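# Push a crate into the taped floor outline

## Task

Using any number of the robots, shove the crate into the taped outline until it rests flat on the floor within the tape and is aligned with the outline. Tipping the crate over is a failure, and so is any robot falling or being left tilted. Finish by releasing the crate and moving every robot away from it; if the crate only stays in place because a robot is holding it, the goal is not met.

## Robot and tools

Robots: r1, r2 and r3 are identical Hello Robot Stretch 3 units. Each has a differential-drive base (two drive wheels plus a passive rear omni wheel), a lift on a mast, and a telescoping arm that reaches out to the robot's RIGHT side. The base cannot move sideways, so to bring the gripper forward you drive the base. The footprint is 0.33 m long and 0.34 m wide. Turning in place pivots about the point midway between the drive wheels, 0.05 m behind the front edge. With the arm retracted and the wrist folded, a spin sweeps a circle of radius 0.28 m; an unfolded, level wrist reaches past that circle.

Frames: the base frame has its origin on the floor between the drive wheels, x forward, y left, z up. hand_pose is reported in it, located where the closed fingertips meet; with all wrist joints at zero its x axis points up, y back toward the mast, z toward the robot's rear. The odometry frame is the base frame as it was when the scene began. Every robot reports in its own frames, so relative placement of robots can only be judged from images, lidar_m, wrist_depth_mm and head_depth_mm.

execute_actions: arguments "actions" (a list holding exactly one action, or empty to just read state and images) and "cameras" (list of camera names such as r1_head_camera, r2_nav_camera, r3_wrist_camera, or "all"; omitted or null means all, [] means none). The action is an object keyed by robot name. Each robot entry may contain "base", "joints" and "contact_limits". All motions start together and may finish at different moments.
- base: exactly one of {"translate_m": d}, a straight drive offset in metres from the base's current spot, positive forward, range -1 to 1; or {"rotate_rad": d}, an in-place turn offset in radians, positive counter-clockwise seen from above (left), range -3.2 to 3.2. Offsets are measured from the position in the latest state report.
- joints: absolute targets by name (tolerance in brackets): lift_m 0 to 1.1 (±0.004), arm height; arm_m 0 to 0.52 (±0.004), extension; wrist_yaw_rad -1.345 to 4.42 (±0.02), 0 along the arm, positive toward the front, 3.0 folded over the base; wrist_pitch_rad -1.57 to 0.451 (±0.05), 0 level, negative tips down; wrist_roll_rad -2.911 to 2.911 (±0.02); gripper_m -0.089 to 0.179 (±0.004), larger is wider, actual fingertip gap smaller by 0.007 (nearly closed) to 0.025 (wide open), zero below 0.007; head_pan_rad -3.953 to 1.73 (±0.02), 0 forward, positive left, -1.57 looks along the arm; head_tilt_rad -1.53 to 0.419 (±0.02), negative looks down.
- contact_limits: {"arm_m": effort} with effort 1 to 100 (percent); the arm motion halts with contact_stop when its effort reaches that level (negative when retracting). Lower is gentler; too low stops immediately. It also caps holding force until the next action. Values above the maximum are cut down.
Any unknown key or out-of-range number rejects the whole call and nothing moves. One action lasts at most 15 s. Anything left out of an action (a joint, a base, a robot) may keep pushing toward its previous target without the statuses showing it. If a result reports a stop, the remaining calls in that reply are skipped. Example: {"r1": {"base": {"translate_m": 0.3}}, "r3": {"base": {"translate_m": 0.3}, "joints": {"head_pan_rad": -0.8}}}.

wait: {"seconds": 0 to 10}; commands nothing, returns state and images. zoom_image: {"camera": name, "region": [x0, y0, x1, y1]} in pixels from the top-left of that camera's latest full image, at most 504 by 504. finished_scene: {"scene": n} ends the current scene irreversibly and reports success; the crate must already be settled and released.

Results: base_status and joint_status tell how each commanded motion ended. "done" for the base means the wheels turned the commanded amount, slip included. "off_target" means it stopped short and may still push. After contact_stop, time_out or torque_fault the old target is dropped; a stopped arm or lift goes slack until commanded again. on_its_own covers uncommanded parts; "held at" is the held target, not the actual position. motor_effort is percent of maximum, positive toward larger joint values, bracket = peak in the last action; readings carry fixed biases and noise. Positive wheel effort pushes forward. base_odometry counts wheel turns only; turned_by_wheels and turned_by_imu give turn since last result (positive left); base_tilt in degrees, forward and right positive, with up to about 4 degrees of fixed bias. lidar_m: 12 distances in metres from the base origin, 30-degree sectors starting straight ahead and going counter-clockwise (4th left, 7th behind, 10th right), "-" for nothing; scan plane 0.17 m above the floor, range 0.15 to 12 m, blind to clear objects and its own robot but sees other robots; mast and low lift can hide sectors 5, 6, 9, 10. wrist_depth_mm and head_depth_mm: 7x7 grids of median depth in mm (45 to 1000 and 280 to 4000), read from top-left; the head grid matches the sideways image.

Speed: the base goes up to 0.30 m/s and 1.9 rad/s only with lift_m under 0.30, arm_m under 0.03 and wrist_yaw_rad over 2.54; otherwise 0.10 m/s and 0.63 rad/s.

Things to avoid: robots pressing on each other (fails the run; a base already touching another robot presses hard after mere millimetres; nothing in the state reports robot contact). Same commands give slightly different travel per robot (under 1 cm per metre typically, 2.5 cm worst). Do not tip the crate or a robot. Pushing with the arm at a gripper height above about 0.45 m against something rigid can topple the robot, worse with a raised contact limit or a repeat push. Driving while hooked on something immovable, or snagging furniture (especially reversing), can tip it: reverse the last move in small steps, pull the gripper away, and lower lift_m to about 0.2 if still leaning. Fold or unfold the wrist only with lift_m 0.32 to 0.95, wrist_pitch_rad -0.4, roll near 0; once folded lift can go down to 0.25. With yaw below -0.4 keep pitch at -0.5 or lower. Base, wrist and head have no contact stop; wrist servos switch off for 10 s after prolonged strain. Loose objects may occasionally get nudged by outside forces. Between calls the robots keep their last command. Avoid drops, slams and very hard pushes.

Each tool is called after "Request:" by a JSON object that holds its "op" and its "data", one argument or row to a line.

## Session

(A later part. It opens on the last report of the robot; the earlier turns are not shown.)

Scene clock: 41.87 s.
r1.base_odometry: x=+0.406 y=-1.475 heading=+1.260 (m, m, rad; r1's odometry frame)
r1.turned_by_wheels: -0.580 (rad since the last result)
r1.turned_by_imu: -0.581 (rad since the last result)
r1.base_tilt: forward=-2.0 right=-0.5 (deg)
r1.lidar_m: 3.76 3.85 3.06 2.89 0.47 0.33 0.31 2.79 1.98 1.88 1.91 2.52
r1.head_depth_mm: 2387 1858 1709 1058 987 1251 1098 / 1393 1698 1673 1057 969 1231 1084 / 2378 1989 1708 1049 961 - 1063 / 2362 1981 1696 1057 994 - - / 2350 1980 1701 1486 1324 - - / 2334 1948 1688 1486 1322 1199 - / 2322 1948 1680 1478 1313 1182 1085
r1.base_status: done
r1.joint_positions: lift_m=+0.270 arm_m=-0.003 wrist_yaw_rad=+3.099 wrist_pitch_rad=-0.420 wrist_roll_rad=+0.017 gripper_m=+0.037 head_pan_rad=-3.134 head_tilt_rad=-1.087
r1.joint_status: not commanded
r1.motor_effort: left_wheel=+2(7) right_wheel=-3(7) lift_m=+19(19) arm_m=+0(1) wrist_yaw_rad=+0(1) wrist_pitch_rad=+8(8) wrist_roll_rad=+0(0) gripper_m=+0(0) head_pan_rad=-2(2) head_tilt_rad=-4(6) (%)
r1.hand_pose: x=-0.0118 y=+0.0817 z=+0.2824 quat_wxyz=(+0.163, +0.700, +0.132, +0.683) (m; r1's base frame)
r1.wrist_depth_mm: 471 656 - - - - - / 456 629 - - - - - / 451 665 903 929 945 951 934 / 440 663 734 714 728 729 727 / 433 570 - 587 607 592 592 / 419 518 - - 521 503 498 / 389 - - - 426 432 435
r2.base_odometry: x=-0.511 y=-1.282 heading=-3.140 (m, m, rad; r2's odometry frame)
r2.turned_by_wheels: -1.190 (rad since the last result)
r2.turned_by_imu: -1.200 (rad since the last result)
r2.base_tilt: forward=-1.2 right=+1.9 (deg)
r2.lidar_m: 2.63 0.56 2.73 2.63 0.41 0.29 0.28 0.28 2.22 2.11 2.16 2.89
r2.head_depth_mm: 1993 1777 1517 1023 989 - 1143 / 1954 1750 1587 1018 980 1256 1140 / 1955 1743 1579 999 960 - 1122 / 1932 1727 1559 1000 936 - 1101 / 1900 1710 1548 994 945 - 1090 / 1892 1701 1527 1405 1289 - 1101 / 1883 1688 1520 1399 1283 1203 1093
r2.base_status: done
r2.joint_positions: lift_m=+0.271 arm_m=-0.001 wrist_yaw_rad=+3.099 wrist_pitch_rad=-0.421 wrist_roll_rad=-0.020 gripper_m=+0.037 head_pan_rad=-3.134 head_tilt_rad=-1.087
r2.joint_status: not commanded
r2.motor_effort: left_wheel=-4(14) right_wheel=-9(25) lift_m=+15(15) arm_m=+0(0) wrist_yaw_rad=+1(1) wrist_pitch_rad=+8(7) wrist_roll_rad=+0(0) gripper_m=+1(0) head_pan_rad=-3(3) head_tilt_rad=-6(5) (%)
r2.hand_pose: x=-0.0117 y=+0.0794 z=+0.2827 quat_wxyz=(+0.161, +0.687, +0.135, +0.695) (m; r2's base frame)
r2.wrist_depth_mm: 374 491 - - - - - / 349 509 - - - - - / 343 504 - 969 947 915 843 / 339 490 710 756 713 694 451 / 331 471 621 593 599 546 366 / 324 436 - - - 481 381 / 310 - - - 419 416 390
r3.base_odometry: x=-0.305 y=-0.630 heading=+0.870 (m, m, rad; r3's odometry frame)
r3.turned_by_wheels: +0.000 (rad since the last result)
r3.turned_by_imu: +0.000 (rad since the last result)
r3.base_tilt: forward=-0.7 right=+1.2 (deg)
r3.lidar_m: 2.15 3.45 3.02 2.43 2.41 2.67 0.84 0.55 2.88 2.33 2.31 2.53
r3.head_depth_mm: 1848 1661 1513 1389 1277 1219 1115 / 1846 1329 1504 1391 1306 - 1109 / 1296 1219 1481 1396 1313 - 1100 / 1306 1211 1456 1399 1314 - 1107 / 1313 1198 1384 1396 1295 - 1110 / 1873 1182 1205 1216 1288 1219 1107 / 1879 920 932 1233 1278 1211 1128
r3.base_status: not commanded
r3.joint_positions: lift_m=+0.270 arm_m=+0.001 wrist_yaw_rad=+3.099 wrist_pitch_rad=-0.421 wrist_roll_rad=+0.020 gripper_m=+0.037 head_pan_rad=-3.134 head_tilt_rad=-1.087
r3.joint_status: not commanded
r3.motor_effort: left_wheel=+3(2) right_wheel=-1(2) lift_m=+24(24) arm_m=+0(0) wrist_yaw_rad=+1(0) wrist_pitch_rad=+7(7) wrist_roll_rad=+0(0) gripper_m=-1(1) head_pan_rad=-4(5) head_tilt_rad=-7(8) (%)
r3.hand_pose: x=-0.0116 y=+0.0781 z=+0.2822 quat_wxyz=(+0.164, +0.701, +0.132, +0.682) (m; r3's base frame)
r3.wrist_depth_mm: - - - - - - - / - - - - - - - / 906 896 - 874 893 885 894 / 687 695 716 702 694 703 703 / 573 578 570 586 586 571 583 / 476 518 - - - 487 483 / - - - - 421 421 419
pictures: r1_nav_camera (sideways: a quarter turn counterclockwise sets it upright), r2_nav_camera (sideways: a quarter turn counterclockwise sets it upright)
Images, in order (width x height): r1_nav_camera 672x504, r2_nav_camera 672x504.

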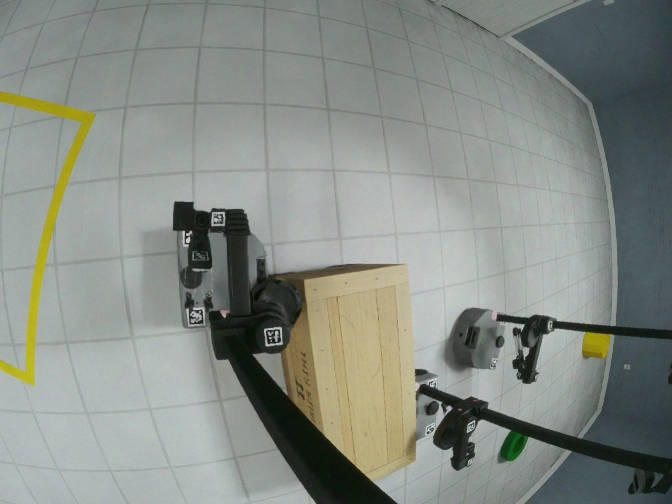

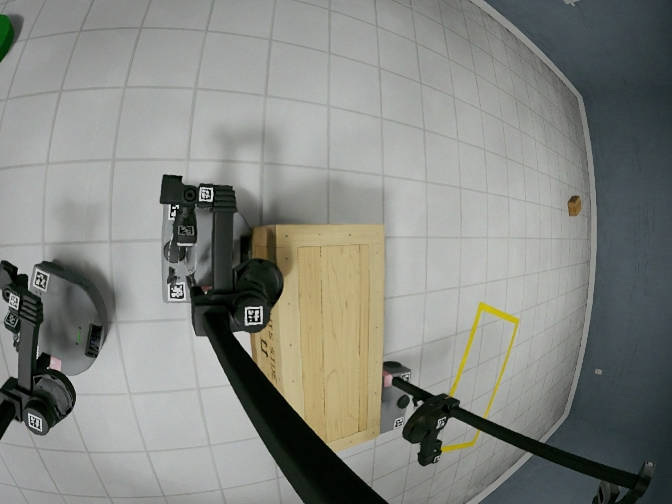

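Request:
{"op": "execute_actions", "data": {
  "actions": []
}}

Scene clock: 49.70 s.
r1.base_odometry: x=+0.406 y=-1.475 heading=+1.260 (m, m, rad; r1's odometry frame)
r1.turned_by_wheels: +0.000 (rad since the last result)
r1.turned_by_imu: +0.001 (rad since the last result)
r1.base_tilt: forward=-2.0 right=-0.3 (deg)
r1.lidar_m: 3.76 3.87 3.06 2.90 0.47 0.32 0.31 2.81 1.97 1.88 1.92 2.53
r1.head_depth_mm: 2428 1877 1731 1061 985 1245 1094 / 1394 1692 1689 1052 976 1230 1080 / 2408 1983 1707 1049 963 - 1066 / 2370 1969 1690 1060 985 - - / 2359 1956 1697 1488 1314 - - / 2344 1953 1672 1480 1321 1208 - / 2327 1950 1680 1466 1318 1184 1081
r1.base_status: done
r1.joint_positions: lift_m=+0.270 arm_m=-0.003 wrist_yaw_rad=+3.099 wrist_pitch_rad=-0.420 wrist_roll_rad=+0.017 gripper_m=+0.037 head_pan_rad=-3.134 head_tilt_rad=-1.087
r1.joint_status: not commanded
r1.motor_effort: left_wheel=+3(7) right_wheel=-3(7) lift_m=+19(19) arm_m=+0(1) wrist_yaw_rad=+1(1) wrist_pitch_rad=+8(8) wrist_roll_rad=+0(0) gripper_m=+0(0) head_pan_rad=-2(2) head_tilt_rad=-5(6) (%)
r1.hand_pose: x=-0.0118 y=+0.0817 z=+0.2824 quat_wxyz=(+0.163, +0.700, +0.132, +0.683) (m; r1's base frame)
r1.wrist_depth_mm: 473 650 - - - - - / 463 645 - - - - - / 453 673 908 931 939 952 922 / 440 659 730 716 722 712 724 / 430 569 - 586 606 581 597 / 421 512 - - 507 497 508 / 385 - - - 421 431 436
r2.base_odometry: x=-0.511 y=-1.282 heading=-3.140 (m, m, rad; r2's odometry frame)
r2.turned_by_wheels: +0.000 (rad since the last result)
r2.turned_by_imu: -0.001 (rad since the last result)
r2.base_tilt: forward=-1.0 right=+1.9 (deg)
r2.lidar_m: 2.64 0.56 2.74 2.64 0.41 0.29 0.28 0.28 2.21 2.11 2.17 2.90
r2.head_depth_mm: 1995 1766 1507 1023 989 - 1149 / 1966 1768 1582 1014 982 1246 1145 / 1949 1738 1568 1008 961 - 1126 / 1924 1726 1570 996 943 - 1107 / 1915 1698 1542 991 947 - 1104 / 1901 1698 1527 1404 1296 - 1094 / 1892 1675 1518 1396 1280 1195 1084
r2.base_status: done
r2.joint_positions: lift_m=+0.271 arm_m=-0.001 wrist_yaw_rad=+3.099 wrist_pitch_rad=-0.421 wrist_roll_rad=-0.020 gripper_m=+0.037 head_pan_rad=-3.134 head_tilt_rad=-1.087
r2.joint_status: not commanded
r2.motor_effort: left_wheel=-5(14) right_wheel=-9(25) lift_m=+15(15) arm_m=+0(0) wrist_yaw_rad=+1(1) wrist_pitch_rad=+8(7) wrist_roll_rad=+0(0) gripper_m=+0(0) head_pan_rad=-3(3) head_tilt_rad=-5(5) (%)
r2.hand_pose: x=-0.0117 y=+0.0794 z=+0.2827 quat_wxyz=(+0.161, +0.687, +0.135, +0.695) (m; r2's base frame)
r2.wrist_depth_mm: 374 493 - - - - - / 348 523 - - - - - / 342 504 - 978 938 896 832 / 334 493 717 739 727 676 446 / 331 474 626 598 599 555 366 / 323 434 - - - 477 375 / 309 - - - 427 413 389
r3.base_odometry: x=-0.305 y=-0.630 heading=+0.870 (m, m, rad; r3's odometry frame)
r3.turned_by_wheels: +0.000 (rad since the last result)
r3.turned_by_imu: +0.000 (rad since the last result)
r3.base_tilt: forward=-0.7 right=+1.3 (deg)
r3.lidar_m: 2.15 3.46 3.02 2.43 2.41 2.67 0.84 0.55 2.87 2.33 2.31 2.53
r3.head_depth_mm: 1821 1664 1505 1399 1283 1218 1116 / 1844 1331 1511 1396 1299 - 1114 / 1303 1220 1482 1390 1323 - 1099 / 1306 1208 1465 1398 1306 - 1102 / 1316 1193 1375 1407 1297 - 1105 / 1867 1186 1204 1216 1288 1217 1105 / 1882 924 933 1230 1273 1210 1129
r3.base_status: not commanded
r3.joint_positions: lift_m=+0.270 arm_m=+0.001 wrist_yaw_rad=+3.099 wrist_pitch_rad=-0.421 wrist_roll_rad=+0.020 gripper_m=+0.037 head_pan_rad=-3.134 head_tilt_rad=-1.087
r3.joint_status: not commanded
r3.motor_effort: left_wheel=+3(2) right_wheel=-2(2) lift_m=+24(24) arm_m=+0(0) wrist_yaw_rad=+1(0) wrist_pitch_rad=+7(7) wrist_roll_rad=+0(0) gripper_m=-1(1) head_pan_rad=-4(5) head_tilt_rad=-8(8) (%)
r3.hand_pose: x=-0.0116 y=+0.0781 z=+0.2822 quat_wxyz=(+0.164, +0.701, +0.132, +0.682) (m; r3's base frame)
r3.wrist_depth_mm: - - - - - - - / - - - - - - - / 889 892 - 910 908 892 912 / 703 716 700 696 692 710 697 / 566 570 567 572 591 579 580 / 487 508 - - - 489 487 / - - - - 418 417 424
pictures: r1_head_camera (sideways: a quarter turn clockwise sets it upright), r1_nav_camera (sideways: a quarter turn counterclockwise sets it upright), r1_wrist_camera, r2_head_camera (sideways: a quarter turn clockwise sets it upright), r2_nav_camera (sideways: a quarter turn counterclockwise sets it upright), r2_wrist_camera, r3_head_camera (sideways: a quarter turn clockwise sets it upright), r3_nav_camera (sideways: a quarter turn counterclockwise sets it upright), r3_wrist_camera
Images, in order (width x height): r1_head_camera 896x504, r1_nav_camera 672x504, r1_wrist_camera 644x364, r2_head_camera 896x504, r2_nav_camera 672x504, r2_wrist_camera 644x364, r3_head_camera 896x504, r3_nav_camera 672x504, r3_wrist_camera 644x364.

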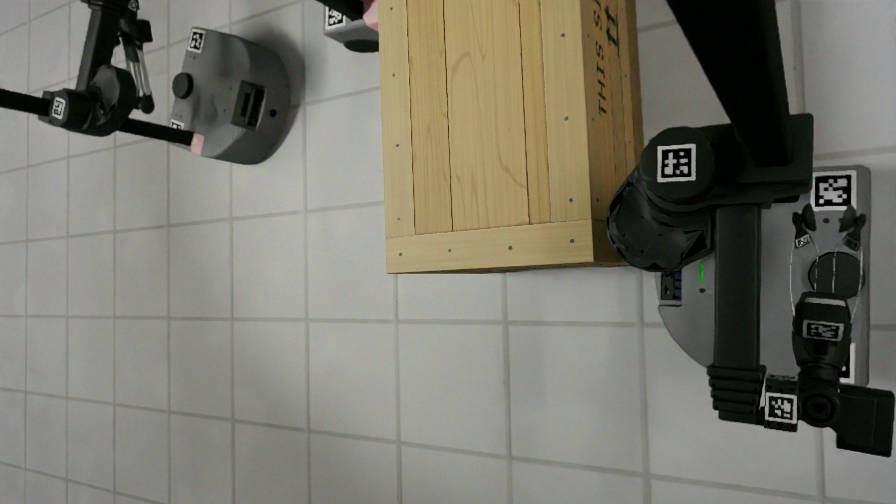

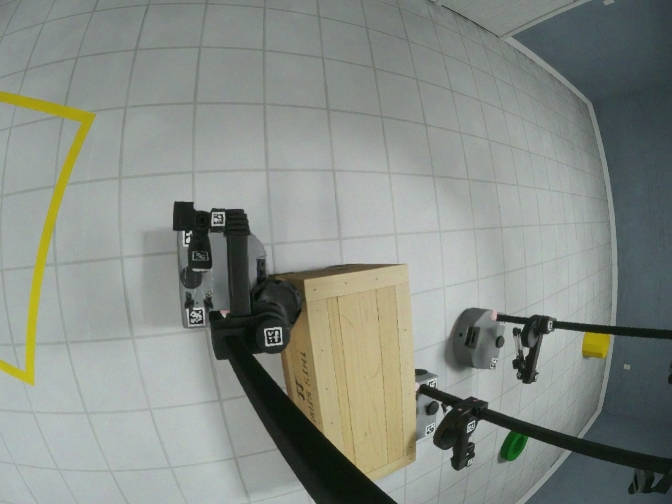

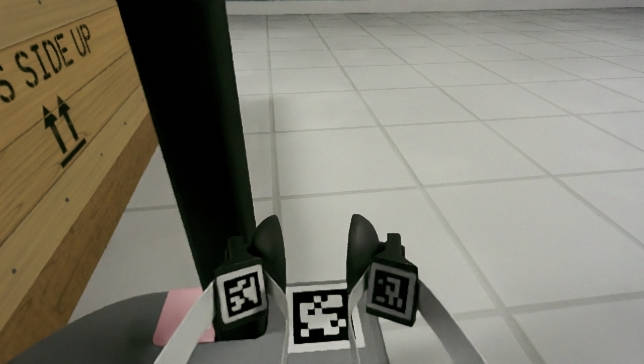

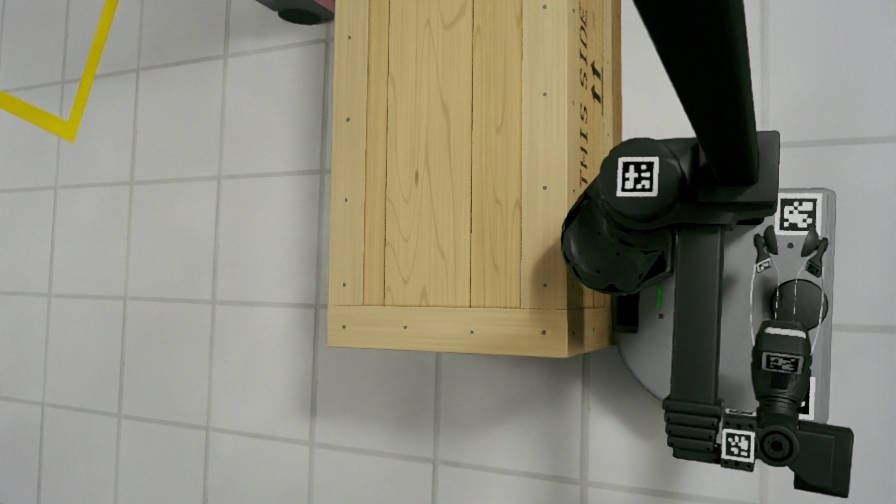

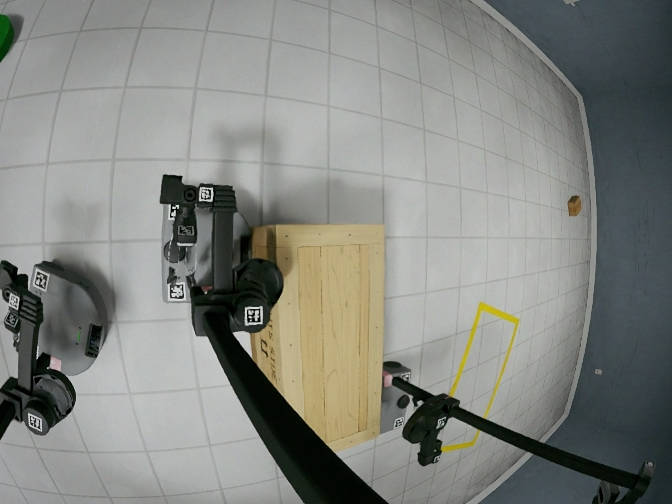

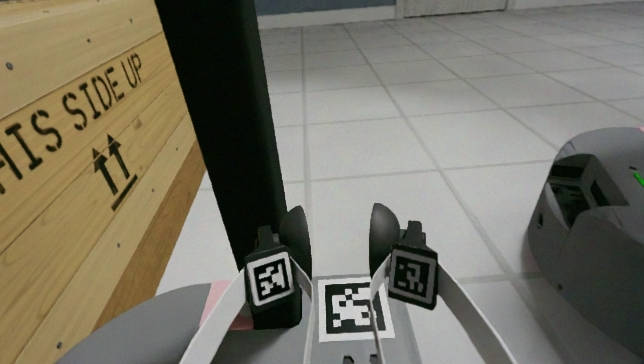

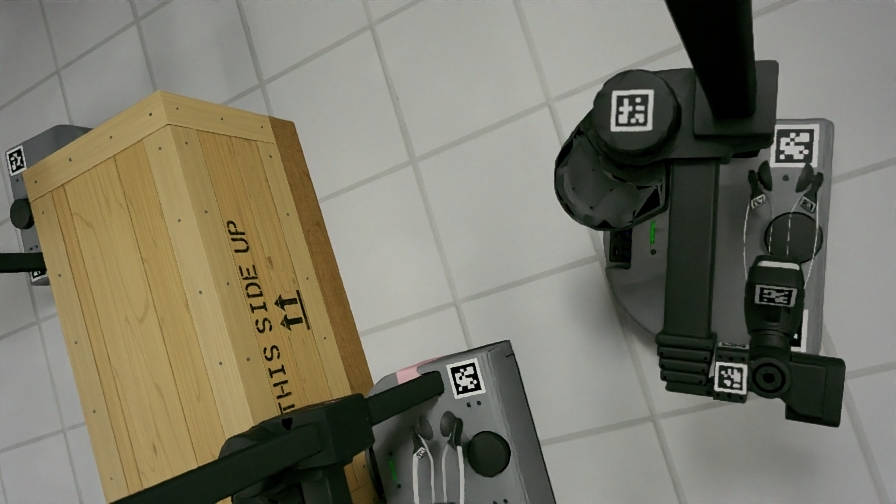

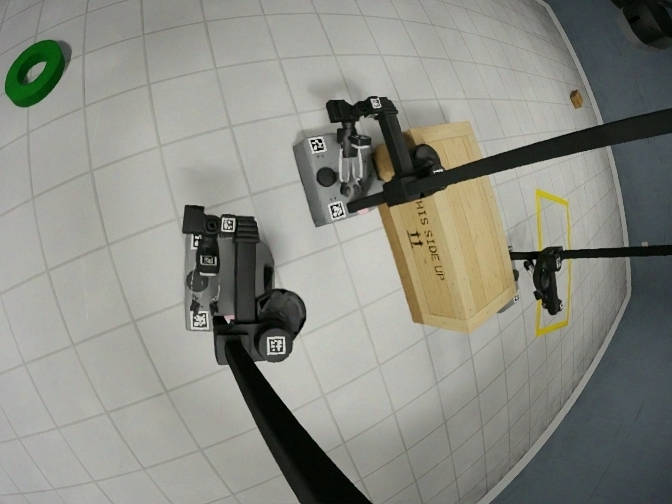

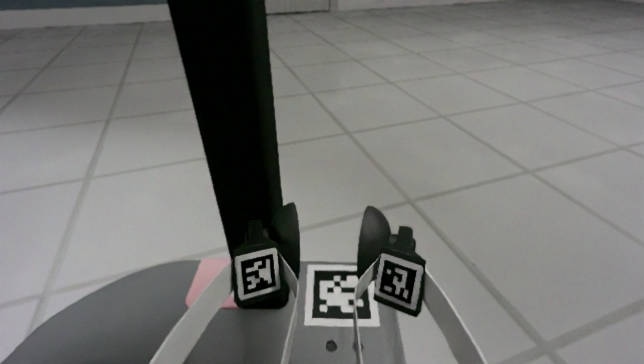

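Request:
{"op": "execute_actions", "data": {
  "actions": [
    {"r1":{"base":{"rotate_rad":-0.2}}}
  ],
  "cameras": []
}}

Request:
{"op": "execute_actions", "data": {
  "actions": [
    {"r1":{"base":{"translate_m":-0.21}},"r2":{"base":{"translate_m":-0.18}}}
  ],
  "cameras": ["r1_head_camera","r2_head_camera","r3_head_camera","r3_nav_camera"]
}}

Scene clock: 53.47 s.
r1.base_odometry: x=+0.406 y=-1.475 heading=+1.060 (m, m, rad; r1's odometry frame)
r1.turned_by_wheels: -0.200 (rad since the last result)
r1.turned_by_imu: -0.199 (rad since the last result)
r1.base_tilt: forward=-1.9 right=-0.4 (deg)
r1.lidar_m: 3.77 3.78 3.35 2.90 0.62 0.36 0.31 3.71 2.17 1.88 1.88 2.18
r1.head_depth_mm: 2369 1142 1182 1060 1272 1253 1098 / 2383 1997 1473 1054 1127 1221 1082 / 2242 1729 1696 1053 983 - 1064 / 2179 1764 1699 1045 964 - - / 2351 1964 1693 1077 1281 - - / 2333 1961 1685 1466 1325 1204 - / 2341 1956 1682 1472 1313 1183 1086
r1.base_status: done
r1.joint_positions: lift_m=+0.270 arm_m=-0.003 wrist_yaw_rad=+3.099 wrist_pitch_rad=-0.420 wrist_roll_rad=+0.017 gripper_m=+0.037 head_pan_rad=-3.134 head_tilt_rad=-1.087
r1.joint_status: not commanded
r1.motor_effort: left_wheel=+2(7) right_wheel=-2(10) lift_m=+20(20) arm_m=+0(1) wrist_yaw_rad=+0(1) wrist_pitch_rad=+8(8) wrist_roll_rad=+0(0) gripper_m=+1(0) head_pan_rad=-2(2) head_tilt_rad=-6(5) (%)
r1.hand_pose: x=-0.0118 y=+0.0817 z=+0.2824 quat_wxyz=(+0.163, +0.700, +0.132, +0.683) (m; r1's base frame)
r1.wrist_depth_mm: - - - - - - - / 708 - - - - - - / 655 897 921 911 911 933 934 / 615 717 707 711 713 723 739 / 551 583 - 587 604 590 592 / 486 507 - - 512 498 504 / 436 - - - 423 434 434
r2.base_odometry: x=-0.511 y=-1.282 heading=-3.140 (m, m, rad; r2's odometry frame)
r2.turned_by_wheels: +0.000 (rad since the last result)
r2.turned_by_imu: -0.001 (rad since the last result)
r2.base_tilt: forward=-1.2 right=+1.8 (deg)
r2.lidar_m: 2.64 0.56 2.73 2.63 0.41 0.29 0.28 0.28 2.22 2.11 2.17 2.89
r2.head_depth_mm: 1993 1756 1493 1020 990 - 1148 / 1945 1768 1594 1016 983 1256 1140 / 1946 1747 1560 1008 956 - 1123 / 1935 1720 1556 1002 940 - 1109 / 1914 1703 1533 997 947 - 1103 / 1889 1708 1526 1399 1290 - 1097 / 1877 1679 1524 1388 1289 1201 1087
r2.base_status: not commanded
r2.joint_positions: lift_m=+0.271 arm_m=-0.001 wrist_yaw_rad=+3.099 wrist_pitch_rad=-0.421 wrist_roll_rad=-0.020 gripper_m=+0.037 head_pan_rad=-3.134 head_tilt_rad=-1.087
r2.joint_status: not commanded
r2.motor_effort: left_wheel=-5(4) right_wheel=-8(9) lift_m=+15(15) arm_m=+0(0) wrist_yaw_rad=+1(1) wrist_pitch_rad=+8(8) wrist_roll_rad=+0(0) gripper_m=+0(0) head_pan_rad=-3(3) head_tilt_rad=-5(5) (%)
r2.hand_pose: x=-0.0117 y=+0.0794 z=+0.2827 quat_wxyz=(+0.161, +0.687, +0.135, +0.695) (m; r2's base frame)
r2.wrist_depth_mm: 371 498 - - - - - / 349 512 - - - - - / 344 502 - 961 941 894 843 / 335 487 712 739 722 688 443 / 329 468 622 602 599 548 367 / 321 440 - - - 472 380 / 306 - - - 421 413 391
r3.base_odometry: x=-0.305 y=-0.630 heading=+0.870 (m, m, rad; r3's odometry frame)
r3.turned_by_wheels: +0.000 (rad since the last result)
r3.turned_by_imu: +0.000 (rad since the last result)
r3.base_tilt: forward=-0.7 right=+1.3 (deg)
r3.lidar_m: 2.15 3.45 3.00 2.44 2.40 2.68 0.84 0.55 2.87 2.33 2.31 2.52
r3.head_depth_mm: 1843 1645 1503 1389 1288 1221 1119 / 1843 1318 1497 1394 1302 - 1110 / 1296 1223 1484 1402 1320 - 1102 / 1307 1210 1467 1400 1303 - 1106 / 1310 1196 1384 1411 1294 - 1106 / 1872 1183 1213 1212 1280 1220 1109 / 1878 922 930 1230 1278 1213 1123
r3.base_status: not commanded
r3.joint_positions: lift_m=+0.270 arm_m=+0.001 wrist_yaw_rad=+3.099 wrist_pitch_rad=-0.421 wrist_roll_rad=+0.020 gripper_m=+0.037 head_pan_rad=-3.134 head_tilt_rad=-1.087
r3.joint_status: not commanded
r3.motor_effort: left_wheel=+2(2) right_wheel=-2(2) lift_m=+24(24) arm_m=+0(0) wrist_yaw_rad=+1(1) wrist_pitch_rad=+7(7) wrist_roll_rad=+0(0) gripper_m=+0(0) head_pan_rad=-5(4) head_tilt_rad=-9(8) (%)
r3.hand_pose: x=-0.0116 y=+0.0781 z=+0.2822 quat_wxyz=(+0.164, +0.701, +0.132, +0.682) (m; r3's base frame)
r3.wrist_depth_mm: - - - - - - - / - - - - - - - / 894 910 - 905 898 930 927 / 700 693 700 700 726 708 700 / 572 573 564 584 589 579 575 / 484 509 - - - 485 493 / - - - - 422 420 421
pictures: none
No camera images: the call's "cameras" was empty. Leave "cameras" out to get every camera's image.

Scene clock: 56.23 s.
r1.base_odometry: x=+0.304 y=-1.658 heading=+1.060 (m, m, rad; r1's odometry frame)
r1.turned_by_wheels: +0.000 (rad since the last result)
r1.turned_by_imu: +0.089 (rad since the last result)
r1.base_tilt: forward=-1.9 right=-0.4 (deg)
r1.lidar_m: 3.96 3.99 3.16 0.61 0.33 0.28 0.28 0.31 2.11 1.92 1.93 2.35
r1.head_depth_mm: 2368 1963 1711 1056 942 885 1099 / 2395 1663 1647 1055 940 1030 1077 / 2320 1610 1614 1052 938 - 1069 / 2365 1988 1701 1041 944 - 1056 / 2346 1971 1691 1478 1288 - 1050 / 2322 1939 1681 1479 1319 1203 - / 2292 1935 1691 1483 1308 1182 1081
r1.base_status: translate_m off_target (by the wheels' count: -0.2097 of -0.2100)
r1.joint_positions: lift_m=+0.270 arm_m=-0.003 wrist_yaw_rad=+3.100 wrist_pitch_rad=-0.419 wrist_roll_rad=+0.017 gripper_m=+0.037 head_pan_rad=-3.135 head_tilt_rad=-1.090
r1.joint_status: not commanded
r1.on_its_own: left_wheel is at rest, and its effort (-31) is outside its rest range (-18 to +18); right_wheel is at rest, and its effort (-51) is outside its rest range (-18 to +18)
r1.motor_effort: left_wheel=-31(40) right_wheel=-51(98) lift_m=+19(20) arm_m=+0(0) wrist_yaw_rad=+0(1) wrist_pitch_rad=+7(8) wrist_roll_rad=+0(0) gripper_m=-1(0) head_pan_rad=-2(2) head_tilt_rad=-3(5) (%)
r1.hand_pose: x=-0.0120 y=+0.0818 z=+0.2825 quat_wxyz=(+0.163, +0.700, +0.132, +0.683) (m; r1's base frame)
r1.wrist_depth_mm: 290 357 - - - - - / 294 366 - - - - - / 299 386 891 949 945 942 942 / 300 404 726 733 726 719 743 / 305 425 - 579 605 578 596 / 310 410 - - 517 500 495 / 293 - - - 416 434 437
r2.base_odometry: x=-0.331 y=-1.282 heading=-3.138 (m, m, rad; r2's odometry frame)
r2.turned_by_wheels: +0.002 (rad since the last result)
r2.turned_by_imu: +0.270 (rad since the last result)
r2.base_tilt: forward=-1.1 right=+1.9 (deg)
r2.lidar_m: 0.64 0.70 2.64 0.34 0.26 0.26 0.28 2.48 2.11 2.10 2.40 2.73
r2.head_depth_mm: 1994 1772 1602 1022 935 - 1138 / 1959 1745 1576 1015 934 907 1146 / 1953 1729 1566 1008 939 - 1123 / 1921 1722 1558 1001 941 - 1106 / 1905 1702 1543 1413 1279 - 1106 / 1886 1688 1530 1403 1289 - 1097 / 1864 1666 1522 1390 1285 1204 1092
r2.base_status: translate_m off_target (by the wheels' count: -0.1799 of -0.1800)
r2.joint_positions: lift_m=+0.271 arm_m=-0.001 wrist_yaw_rad=+3.099 wrist_pitch_rad=-0.420 wrist_roll_rad=-0.020 gripper_m=+0.037 head_pan_rad=-3.134 head_tilt_rad=-1.090
r2.joint_status: not commanded
r2.on_its_own: right_wheel is at rest, and its effort (-39) is outside its rest range (-18 to +18)
r2.motor_effort: left_wheel=+15(100) right_wheel=-39(56) lift_m=+17(18) arm_m=+0(0) wrist_yaw_rad=+1(1) wrist_pitch_rad=+8(8) wrist_roll_rad=+0(0) gripper_m=+0(1) head_pan_rad=-3(4) head_tilt_rad=-4(5) (%)
r2.hand_pose: x=-0.0118 y=+0.0795 z=+0.2828 quat_wxyz=(+0.161, +0.687, +0.135, +0.695) (m; r2's base frame)
r2.wrist_depth_mm: 279 261 - 444 - - - / 217 259 - 484 - - - / 225 273 - 521 920 894 863 / 234 285 343 580 731 706 683 / 244 299 371 609 606 566 553 / 253 308 - - - 480 460 / 260 - - - 421 416 409
r3.base_odometry: x=-0.305 y=-0.630 heading=+0.870 (m, m, rad; r3's odometry frame)
r3.turned_by_wheels: +0.000 (rad since the last result)
r3.turned_by_imu: +0.000 (rad since the last result)
r3.base_tilt: forward=-0.7 right=+1.3 (deg)
r3.lidar_m: 2.15 3.45 2.99 2.43 2.41 2.67 0.78 0.64 2.86 2.33 2.31 2.53
r3.head_depth_mm: 1816 1648 1516 1388 1283 1220 1111 / 1845 1626 1496 1392 1302 - 1111 / 1397 1178 1305 1386 1316 - 1098 / 1358 1176 1322 1405 1314 - 1110 / 1869 1182 1332 1409 1288 - 1108 / 1869 1188 1299 1315 1298 1219 1103 / 1875 1168 1294 1246 1303 1210 1130
r3.base_status: not commanded
r3.joint_positions: lift_m=+0.270 arm_m=+0.001 wrist_yaw_rad=+3.099 wrist_pitch_rad=-0.421 wrist_roll_rad=+0.020 gripper_m=+0.037 head_pan_rad=-3.134 head_tilt_rad=-1.087
r3.joint_status: not commanded
r3.motor_effort: left_wheel=+2(3) right_wheel=-2(2) lift_m=+24(24) arm_m=+0(1) wrist_yaw_rad=+1(0) wrist_pitch_rad=+7(7) wrist_roll_rad=+0(0) gripper_m=+0(0) head_pan_rad=-4(4) head_tilt_rad=-8(8) (%)
r3.hand_pose: x=-0.0116 y=+0.0781 z=+0.2822 quat_wxyz=(+0.164, +0.701, +0.132, +0.682) (m; r3's base frame)
r3.wrist_depth_mm: - - - - - - - / - - - - - - - / 895 896 - 908 899 922 916 / 700 700 690 715 715 702 693 / 567 569 575 572 596 576 576 / 484 518 - - - 481 484 / - - - - 419 416 419
pictures: r1_head_camera (sideways: a quarter turn clockwise sets it upright), r2_head_camera (sideways: a quarter turn clockwise sets it upright), r3_head_camera (sideways: a quarter turn clockwise sets it upright), r3_nav_camera (sideways: a quarter turn counterclockwise sets it upright)
Images, in order (width x height): r1_head_camera 896x504, r2_head_camera 896x504, r3_head_camera 896x504, r3_nav_camera 672x504.

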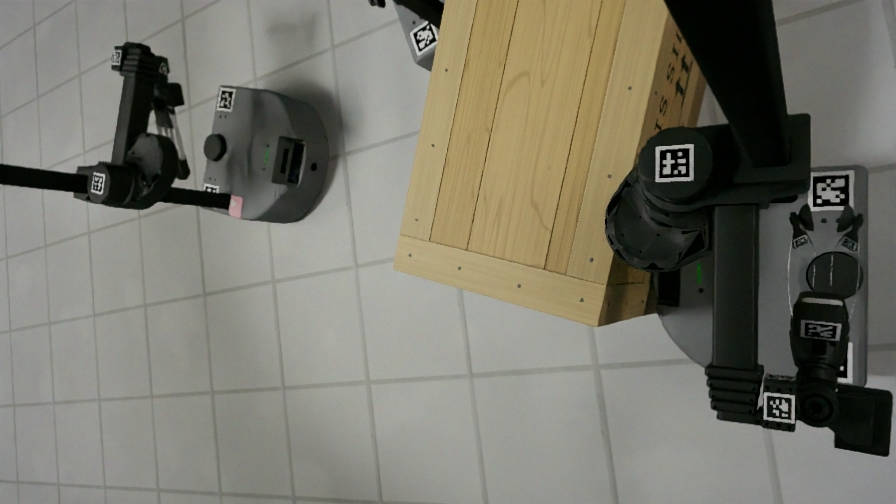

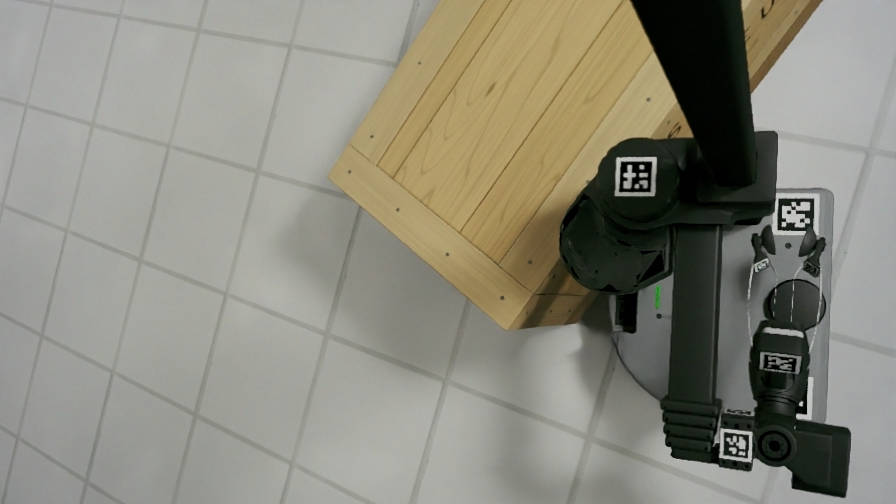

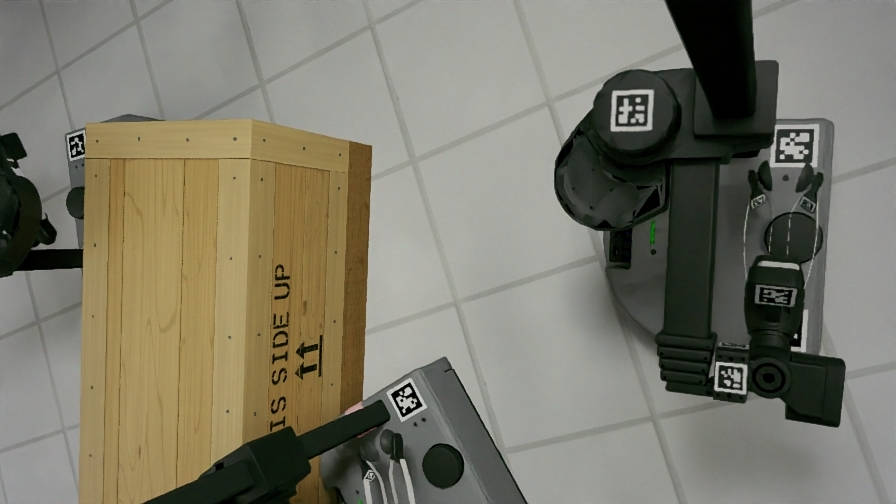

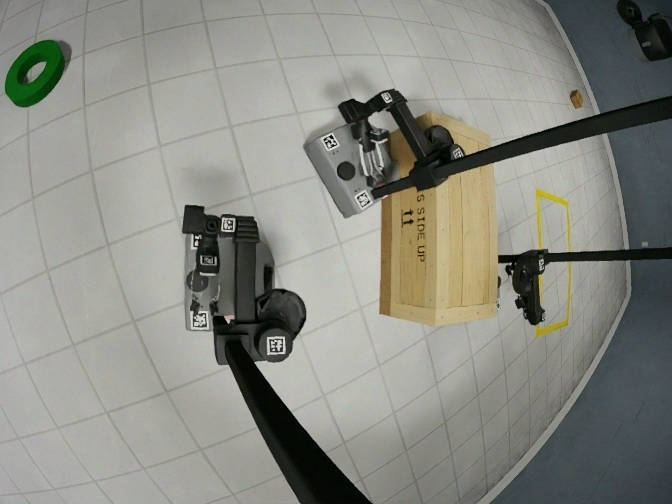

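Request:
{"op": "execute_actions", "data": {
  "actions": [
    {"r1":{"base":{"translate_m":0.3}},"r2":{"base":{"translate_m":0.06}},"r3":{"base":{"translate_m":-0.2}}}
  ],
  "cameras": []
}}

Request:
{"op": "execute_actions", "data": {
  "actions": [
    {"r1":{"base":{"translate_m":0.3}},"r2":{"base":{"rotate_rad":-0.84}}}
  ],
  "cameras": ["r2_head_camera","r3_head_camera","r3_nav_camera"]
}}

Scene clock: 67.27 s.
r1.base_odometry: x=+0.451 y=-1.396 heading=+1.060 (m, m, rad; r1's odometry frame)
r1.turned_by_wheels: +0.000 (rad since the last result)
r1.turned_by_imu: +0.002 (rad since the last result)
r1.base_tilt: forward=-2.1 right=-0.5 (deg)
r1.lidar_m: 3.64 3.68 3.19 2.90 0.69 0.57 0.57 3.19 2.05 1.87 1.88 2.30
r1.head_depth_mm: 2397 1973 1207 1075 1284 1247 1099 / 2374 1895 1191 1082 1304 1239 1083 / 1371 1662 1196 1085 1308 - 1062 / 2339 1970 1192 1106 1326 - 1056 / 2317 1962 1684 1428 1321 - 1050 / 2306 1965 1678 1482 1324 1210 - / 2319 1944 1660 1475 1314 1185 1082
r1.base_status: done
r1.joint_positions: lift_m=+0.270 arm_m=-0.003 wrist_yaw_rad=+3.100 wrist_pitch_rad=-0.419 wrist_roll_rad=+0.017 gripper_m=+0.037 head_pan_rad=-3.135 head_tilt_rad=-1.090
r1.joint_status: not commanded
r1.motor_effort: left_wheel=-1(23) right_wheel=+1(41) lift_m=+20(20) arm_m=+0(0) wrist_yaw_rad=-1(1) wrist_pitch_rad=+8(8) wrist_roll_rad=+0(0) gripper_m=+0(1) head_pan_rad=-2(2) head_tilt_rad=-4(4) (%)
r1.hand_pose: x=-0.0120 y=+0.0818 z=+0.2825 quat_wxyz=(+0.163, +0.700, +0.132, +0.683) (m; r1's base frame)
r1.wrist_depth_mm: 606 - - - - - - / 621 - - - - - - / 624 868 946 933 894 919 959 / 622 721 714 715 718 720 729 / 585 582 - 597 610 593 583 / 492 517 - - 510 496 502 / 444 - - - 414 430 434
r2.base_odometry: x=-0.391 y=-1.282 heading=-3.138 (m, m, rad; r2's odometry frame)
r2.turned_by_wheels: +0.000 (rad since the last result)
r2.turned_by_imu: -0.002 (rad since the last result)
r2.base_tilt: forward=-1.2 right=+1.8 (deg)
r2.lidar_m: 4.05 0.44 2.63 0.41 0.31 0.31 0.33 2.50 2.12 2.12 2.40 2.67
r2.head_depth_mm: 1966 1771 1602 1020 937 - 1148 / 1952 1761 1588 1013 940 1101 1139 / 1937 1745 1100 1009 952 - 1127 / 1938 1723 1552 1003 1029 - 1111 / 1922 1704 1545 1398 1297 - 1109 / 1883 1684 1531 1397 1287 - 1099 / 1863 1671 1520 1396 1286 1197 1096
r2.base_status: done
r2.joint_positions: lift_m=+0.271 arm_m=-0.001 wrist_yaw_rad=+3.099 wrist_pitch_rad=-0.420 wrist_roll_rad=-0.020 gripper_m=+0.037 head_pan_rad=-3.134 head_tilt_rad=-1.090
r2.joint_status: not commanded
r2.motor_effort: left_wheel=-1(17) right_wheel=+0(29) lift_m=+17(17) arm_m=+0(0) wrist_yaw_rad=+0(1) wrist_pitch_rad=+7(7) wrist_roll_rad=+0(0) gripper_m=+1(0) head_pan_rad=-3(2) head_tilt_rad=-4(4) (%)
r2.hand_pose: x=-0.0118 y=+0.0795 z=+0.2828 quat_wxyz=(+0.161, +0.687, +0.135, +0.695) (m; r2's base frame)
r2.wrist_depth_mm: 271 302 - 535 - - - / 258 308 - 573 - - - / 270 322 - 614 945 913 880 / 279 340 407 662 701 641 411 / 287 353 438 593 596 394 336 / 301 364 - - - 394 296 / 309 - - - 423 392 305
r3.base_odometry: x=-0.434 y=-0.783 heading=+0.870 (m, m, rad; r3's odometry frame)
r3.turned_by_wheels: +0.000 (rad since the last result)
r3.turned_by_imu: -0.001 (rad since the last result)
r3.base_tilt: forward=-0.7 right=+1.2 (deg)
r3.lidar_m: 2.35 3.62 2.94 2.36 2.36 2.58 0.58 0.50 0.44 2.40 2.38 2.60
r3.head_depth_mm: 1841 1667 1500 1380 1282 1222 1111 / 1843 1652 1473 1375 1299 - 1114 / 1622 1176 1078 1340 1320 - 1100 / 1570 1178 1088 1346 1313 - 1110 / 1835 1183 1094 1352 1299 - 1113 / 1863 1182 1090 1309 1191 1224 1105 / 1882 1196 1093 910 1138 1209 1129
r3.base_status: done
r3.joint_positions: lift_m=+0.270 arm_m=+0.001 wrist_yaw_rad=+3.099 wrist_pitch_rad=-0.421 wrist_roll_rad=+0.020 gripper_m=+0.037 head_pan_rad=-3.134 head_tilt_rad=-1.087
r3.joint_status: not commanded
r3.motor_effort: left_wheel=+2(7) right_wheel=-1(11) lift_m=+24(24) arm_m=+0(0) wrist_yaw_rad=+0(1) wrist_pitch_rad=+7(7) wrist_roll_rad=+0(0) gripper_m=+0(1) head_pan_rad=-5(4) head_tilt_rad=-8(7) (%)
r3.hand_pose: x=-0.0117 y=+0.0781 z=+0.2822 quat_wxyz=(+0.164, +0.701, +0.132, +0.682) (m; r3's base frame)
r3.wrist_depth_mm: - - - - - - - / - - - - - - - / 885 898 - 896 901 910 923 / 717 710 694 688 716 695 698 / 570 574 567 577 589 566 564 / 482 520 - - - 486 488 / - - - - 420 422 415
pictures: none
No camera images: the call's "cameras" was empty. Leave "cameras" out to get every camera's image.

Scene clock: 70.07 s.
r1.base_odometry: x=+0.598 y=-1.135 heading=+1.060 (m, m, rad; r1's odometry frame)
r1.turned_by_wheels: +0.000 (rad since the last result)
r1.turned_by_imu: +0.001 (rad since the last result)
r1.base_tilt: forward=-2.0 right=-0.4 (deg)
r1.lidar_m: 3.36 3.38 3.27 2.96 2.98 0.87 0.87 3.12 2.00 1.82 1.83 2.24
r1.head_depth_mm: 2273 1560 1228 1426 1342 1245 1091 / 1713 1560 1250 1453 1337 1232 1080 / 1745 1378 1246 1475 1328 - 1064 / 2301 1383 1267 1472 1345 - 1057 / 2323 1945 1664 1480 1323 - 1052 / 2322 1933 1692 1472 1320 1200 - / 2324 1943 1685 1462 1319 1190 1085
r1.base_status: done
r1.joint_positions: lift_m=+0.270 arm_m=-0.003 wrist_yaw_rad=+3.100 wrist_pitch_rad=-0.419 wrist_roll_rad=+0.017 gripper_m=+0.037 head_pan_rad=-3.135 head_tilt_rad=-1.090
r1.joint_status: not commanded
r1.motor_effort: left_wheel=+0(6) right_wheel=+1(9) lift_m=+20(19) arm_m=+0(1) wrist_yaw_rad=+0(1) wrist_pitch_rad=+7(7) wrist_roll_rad=+0(0) gripper_m=+0(0) head_pan_rad=-1(1) head_tilt_rad=-4(4) (%)
r1.hand_pose: x=-0.0120 y=+0.0818 z=+0.2825 quat_wxyz=(+0.163, +0.700, +0.132, +0.683) (m; r1's base frame)
r1.wrist_depth_mm: - - - - - - - / - - - - - - - / 907 928 945 903 936 944 926 / 707 705 698 730 727 705 715 / 601 585 - 598 615 591 577 / 498 513 - - 511 498 501 / 439 - - - 422 432 437
r2.base_odometry: x=-0.391 y=-1.282 heading=+2.305 (m, m, rad; r2's odometry frame)
r2.turned_by_wheels: -0.840 (rad since the last result)
r2.turned_by_imu: -0.850 (rad since the last result)
r2.base_tilt: forward=-1.1 right=+1.9 (deg)
r2.lidar_m: 2.79 2.67 0.45 0.54 0.59 0.35 0.31 0.31 0.36 2.25 2.12 2.16
r2.head_depth_mm: 1984 1782 1150 1031 1316 - 1003 / 1974 1757 1111 1018 1285 1251 1003 / 1935 1724 1099 1013 1142 - 1121 / 1684 1670 1091 1002 1003 - 1107 / 1605 1666 1082 989 1012 - 1101 / 1877 1683 1071 982 1012 - 1101 / 1880 1672 1517 976 946 1201 1087
r2.base_status: done
r2.joint_positions: lift_m=+0.271 arm_m=-0.001 wrist_yaw_rad=+3.099 wrist_pitch_rad=-0.420 wrist_roll_rad=-0.020 gripper_m=+0.037 head_pan_rad=-3.134 head_tilt_rad=-1.090
r2.joint_status: not commanded
r2.motor_effort: left_wheel=+2(14) right_wheel=-2(4) lift_m=+18(17) arm_m=+0(0) wrist_yaw_rad=+1(1) wrist_pitch_rad=+7(7) wrist_roll_rad=+0(0) gripper_m=-1(0) head_pan_rad=-3(3) head_tilt_rad=-4(4) (%)
r2.hand_pose: x=-0.0118 y=+0.0795 z=+0.2828 quat_wxyz=(+0.161, +0.687, +0.135, +0.695) (m; r2's base frame)
r2.wrist_depth_mm: - - - - 553 341 - / - - - - - - - / 488 - - 589 549 907 866 / 460 798 764 467 436 424 675 / 437 609 616 425 404 453 555 / 418 528 - - - 482 474 / 391 - - - 426 417 409
r3.base_odometry: x=-0.434 y=-0.783 heading=+0.870 (m, m, rad; r3's odometry frame)
r3.turned_by_wheels: +0.000 (rad since the last result)
r3.turned_by_imu: +0.000 (rad since the last result)
r3.base_tilt: forward=-0.7 right=+1.2 (deg)
r3.lidar_m: 2.35 3.64 2.94 2.36 2.37 2.59 0.58 0.37 0.44 2.40 2.38 2.61
r3.head_depth_mm: 1834 1655 1506 1380 1283 1220 1114 / 1848 1634 1473 1373 1306 - 1104 / 1775 1174 1088 1348 1312 - 1098 / 1701 1179 1087 1348 1305 - 1108 / 1832 1182 1087 1360 1284 - 1115 / 1870 1185 1093 838 1120 1207 1109 / 1875 1194 1080 743 1137 1210 1129
r3.base_status: not commanded
r3.joint_positions: lift_m=+0.270 arm_m=+0.001 wrist_yaw_rad=+3.099 wrist_pitch_rad=-0.421 wrist_roll_rad=+0.020 gripper_m=+0.037 head_pan_rad=-3.134 head_tilt_rad=-1.087
r3.joint_status: not commanded
r3.motor_effort: left_wheel=+2(2) right_wheel=-1(2) lift_m=+24(24) arm_m=+0(0) wrist_yaw_rad=+0(0) wrist_pitch_rad=+7(7) wrist_roll_rad=+0(0) gripper_m=+0(0) head_pan_rad=-4(5) head_tilt_rad=-8(8) (%)
r3.hand_pose: x=-0.0117 y=+0.0781 z=+0.2822 quat_wxyz=(+0.164, +0.701, +0.132, +0.682) (m; r3's base frame)
r3.wrist_depth_mm: - - - - - - - / - - - - - - - / 894 886 - 899 887 914 926 / 702 709 705 699 697 701 711 / 587 568 571 574 592 578 571 / 485 516 - - - 489 490 / - - - - 418 416 420
pictures: r2_head_camera (sideways: a quarter turn clockwise sets it upright), r3_head_camera (sideways: a quarter turn clockwise sets it upright), r3_nav_camera (sideways: a quarter turn counterclockwise sets it upright)
Images, in order (width x height): r2_head_camera 896x504, r3_head_camera 896x504, r3_nav_camera 672x504.

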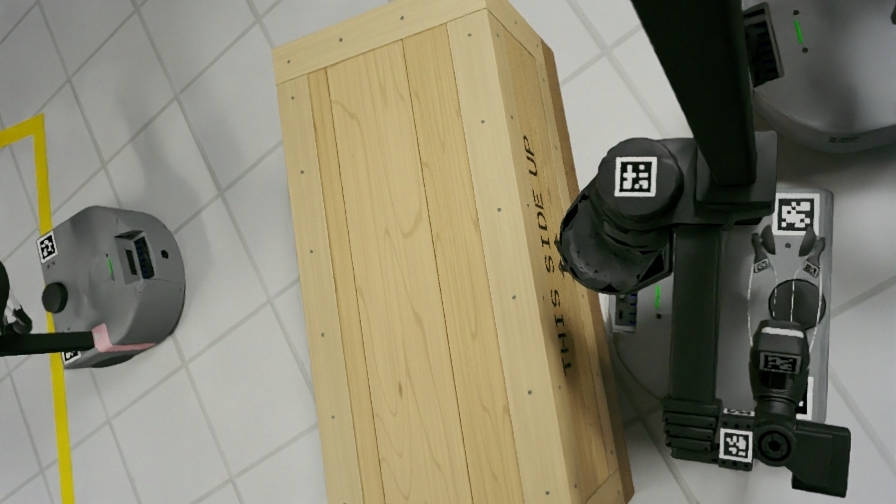

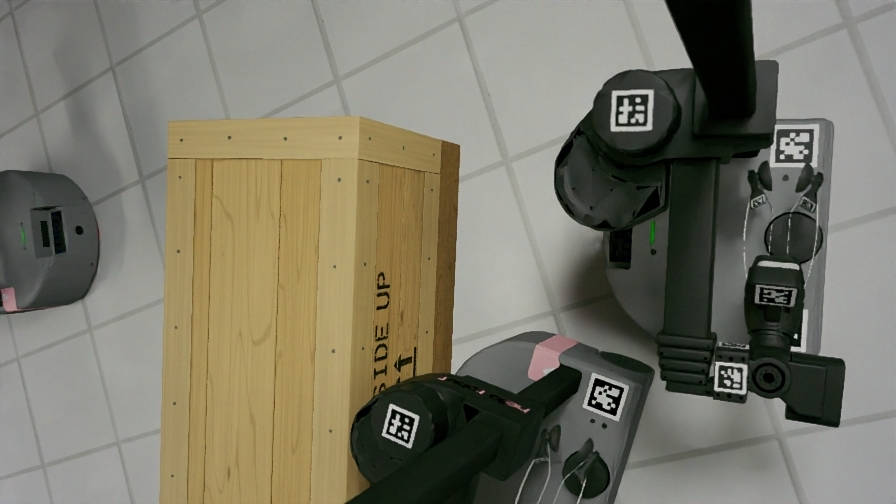

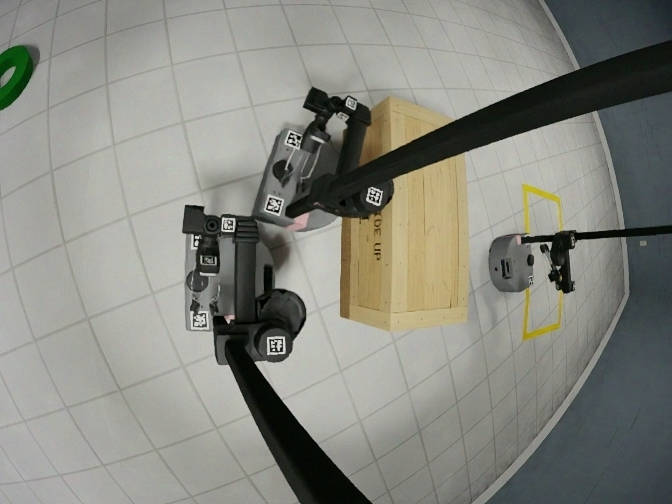

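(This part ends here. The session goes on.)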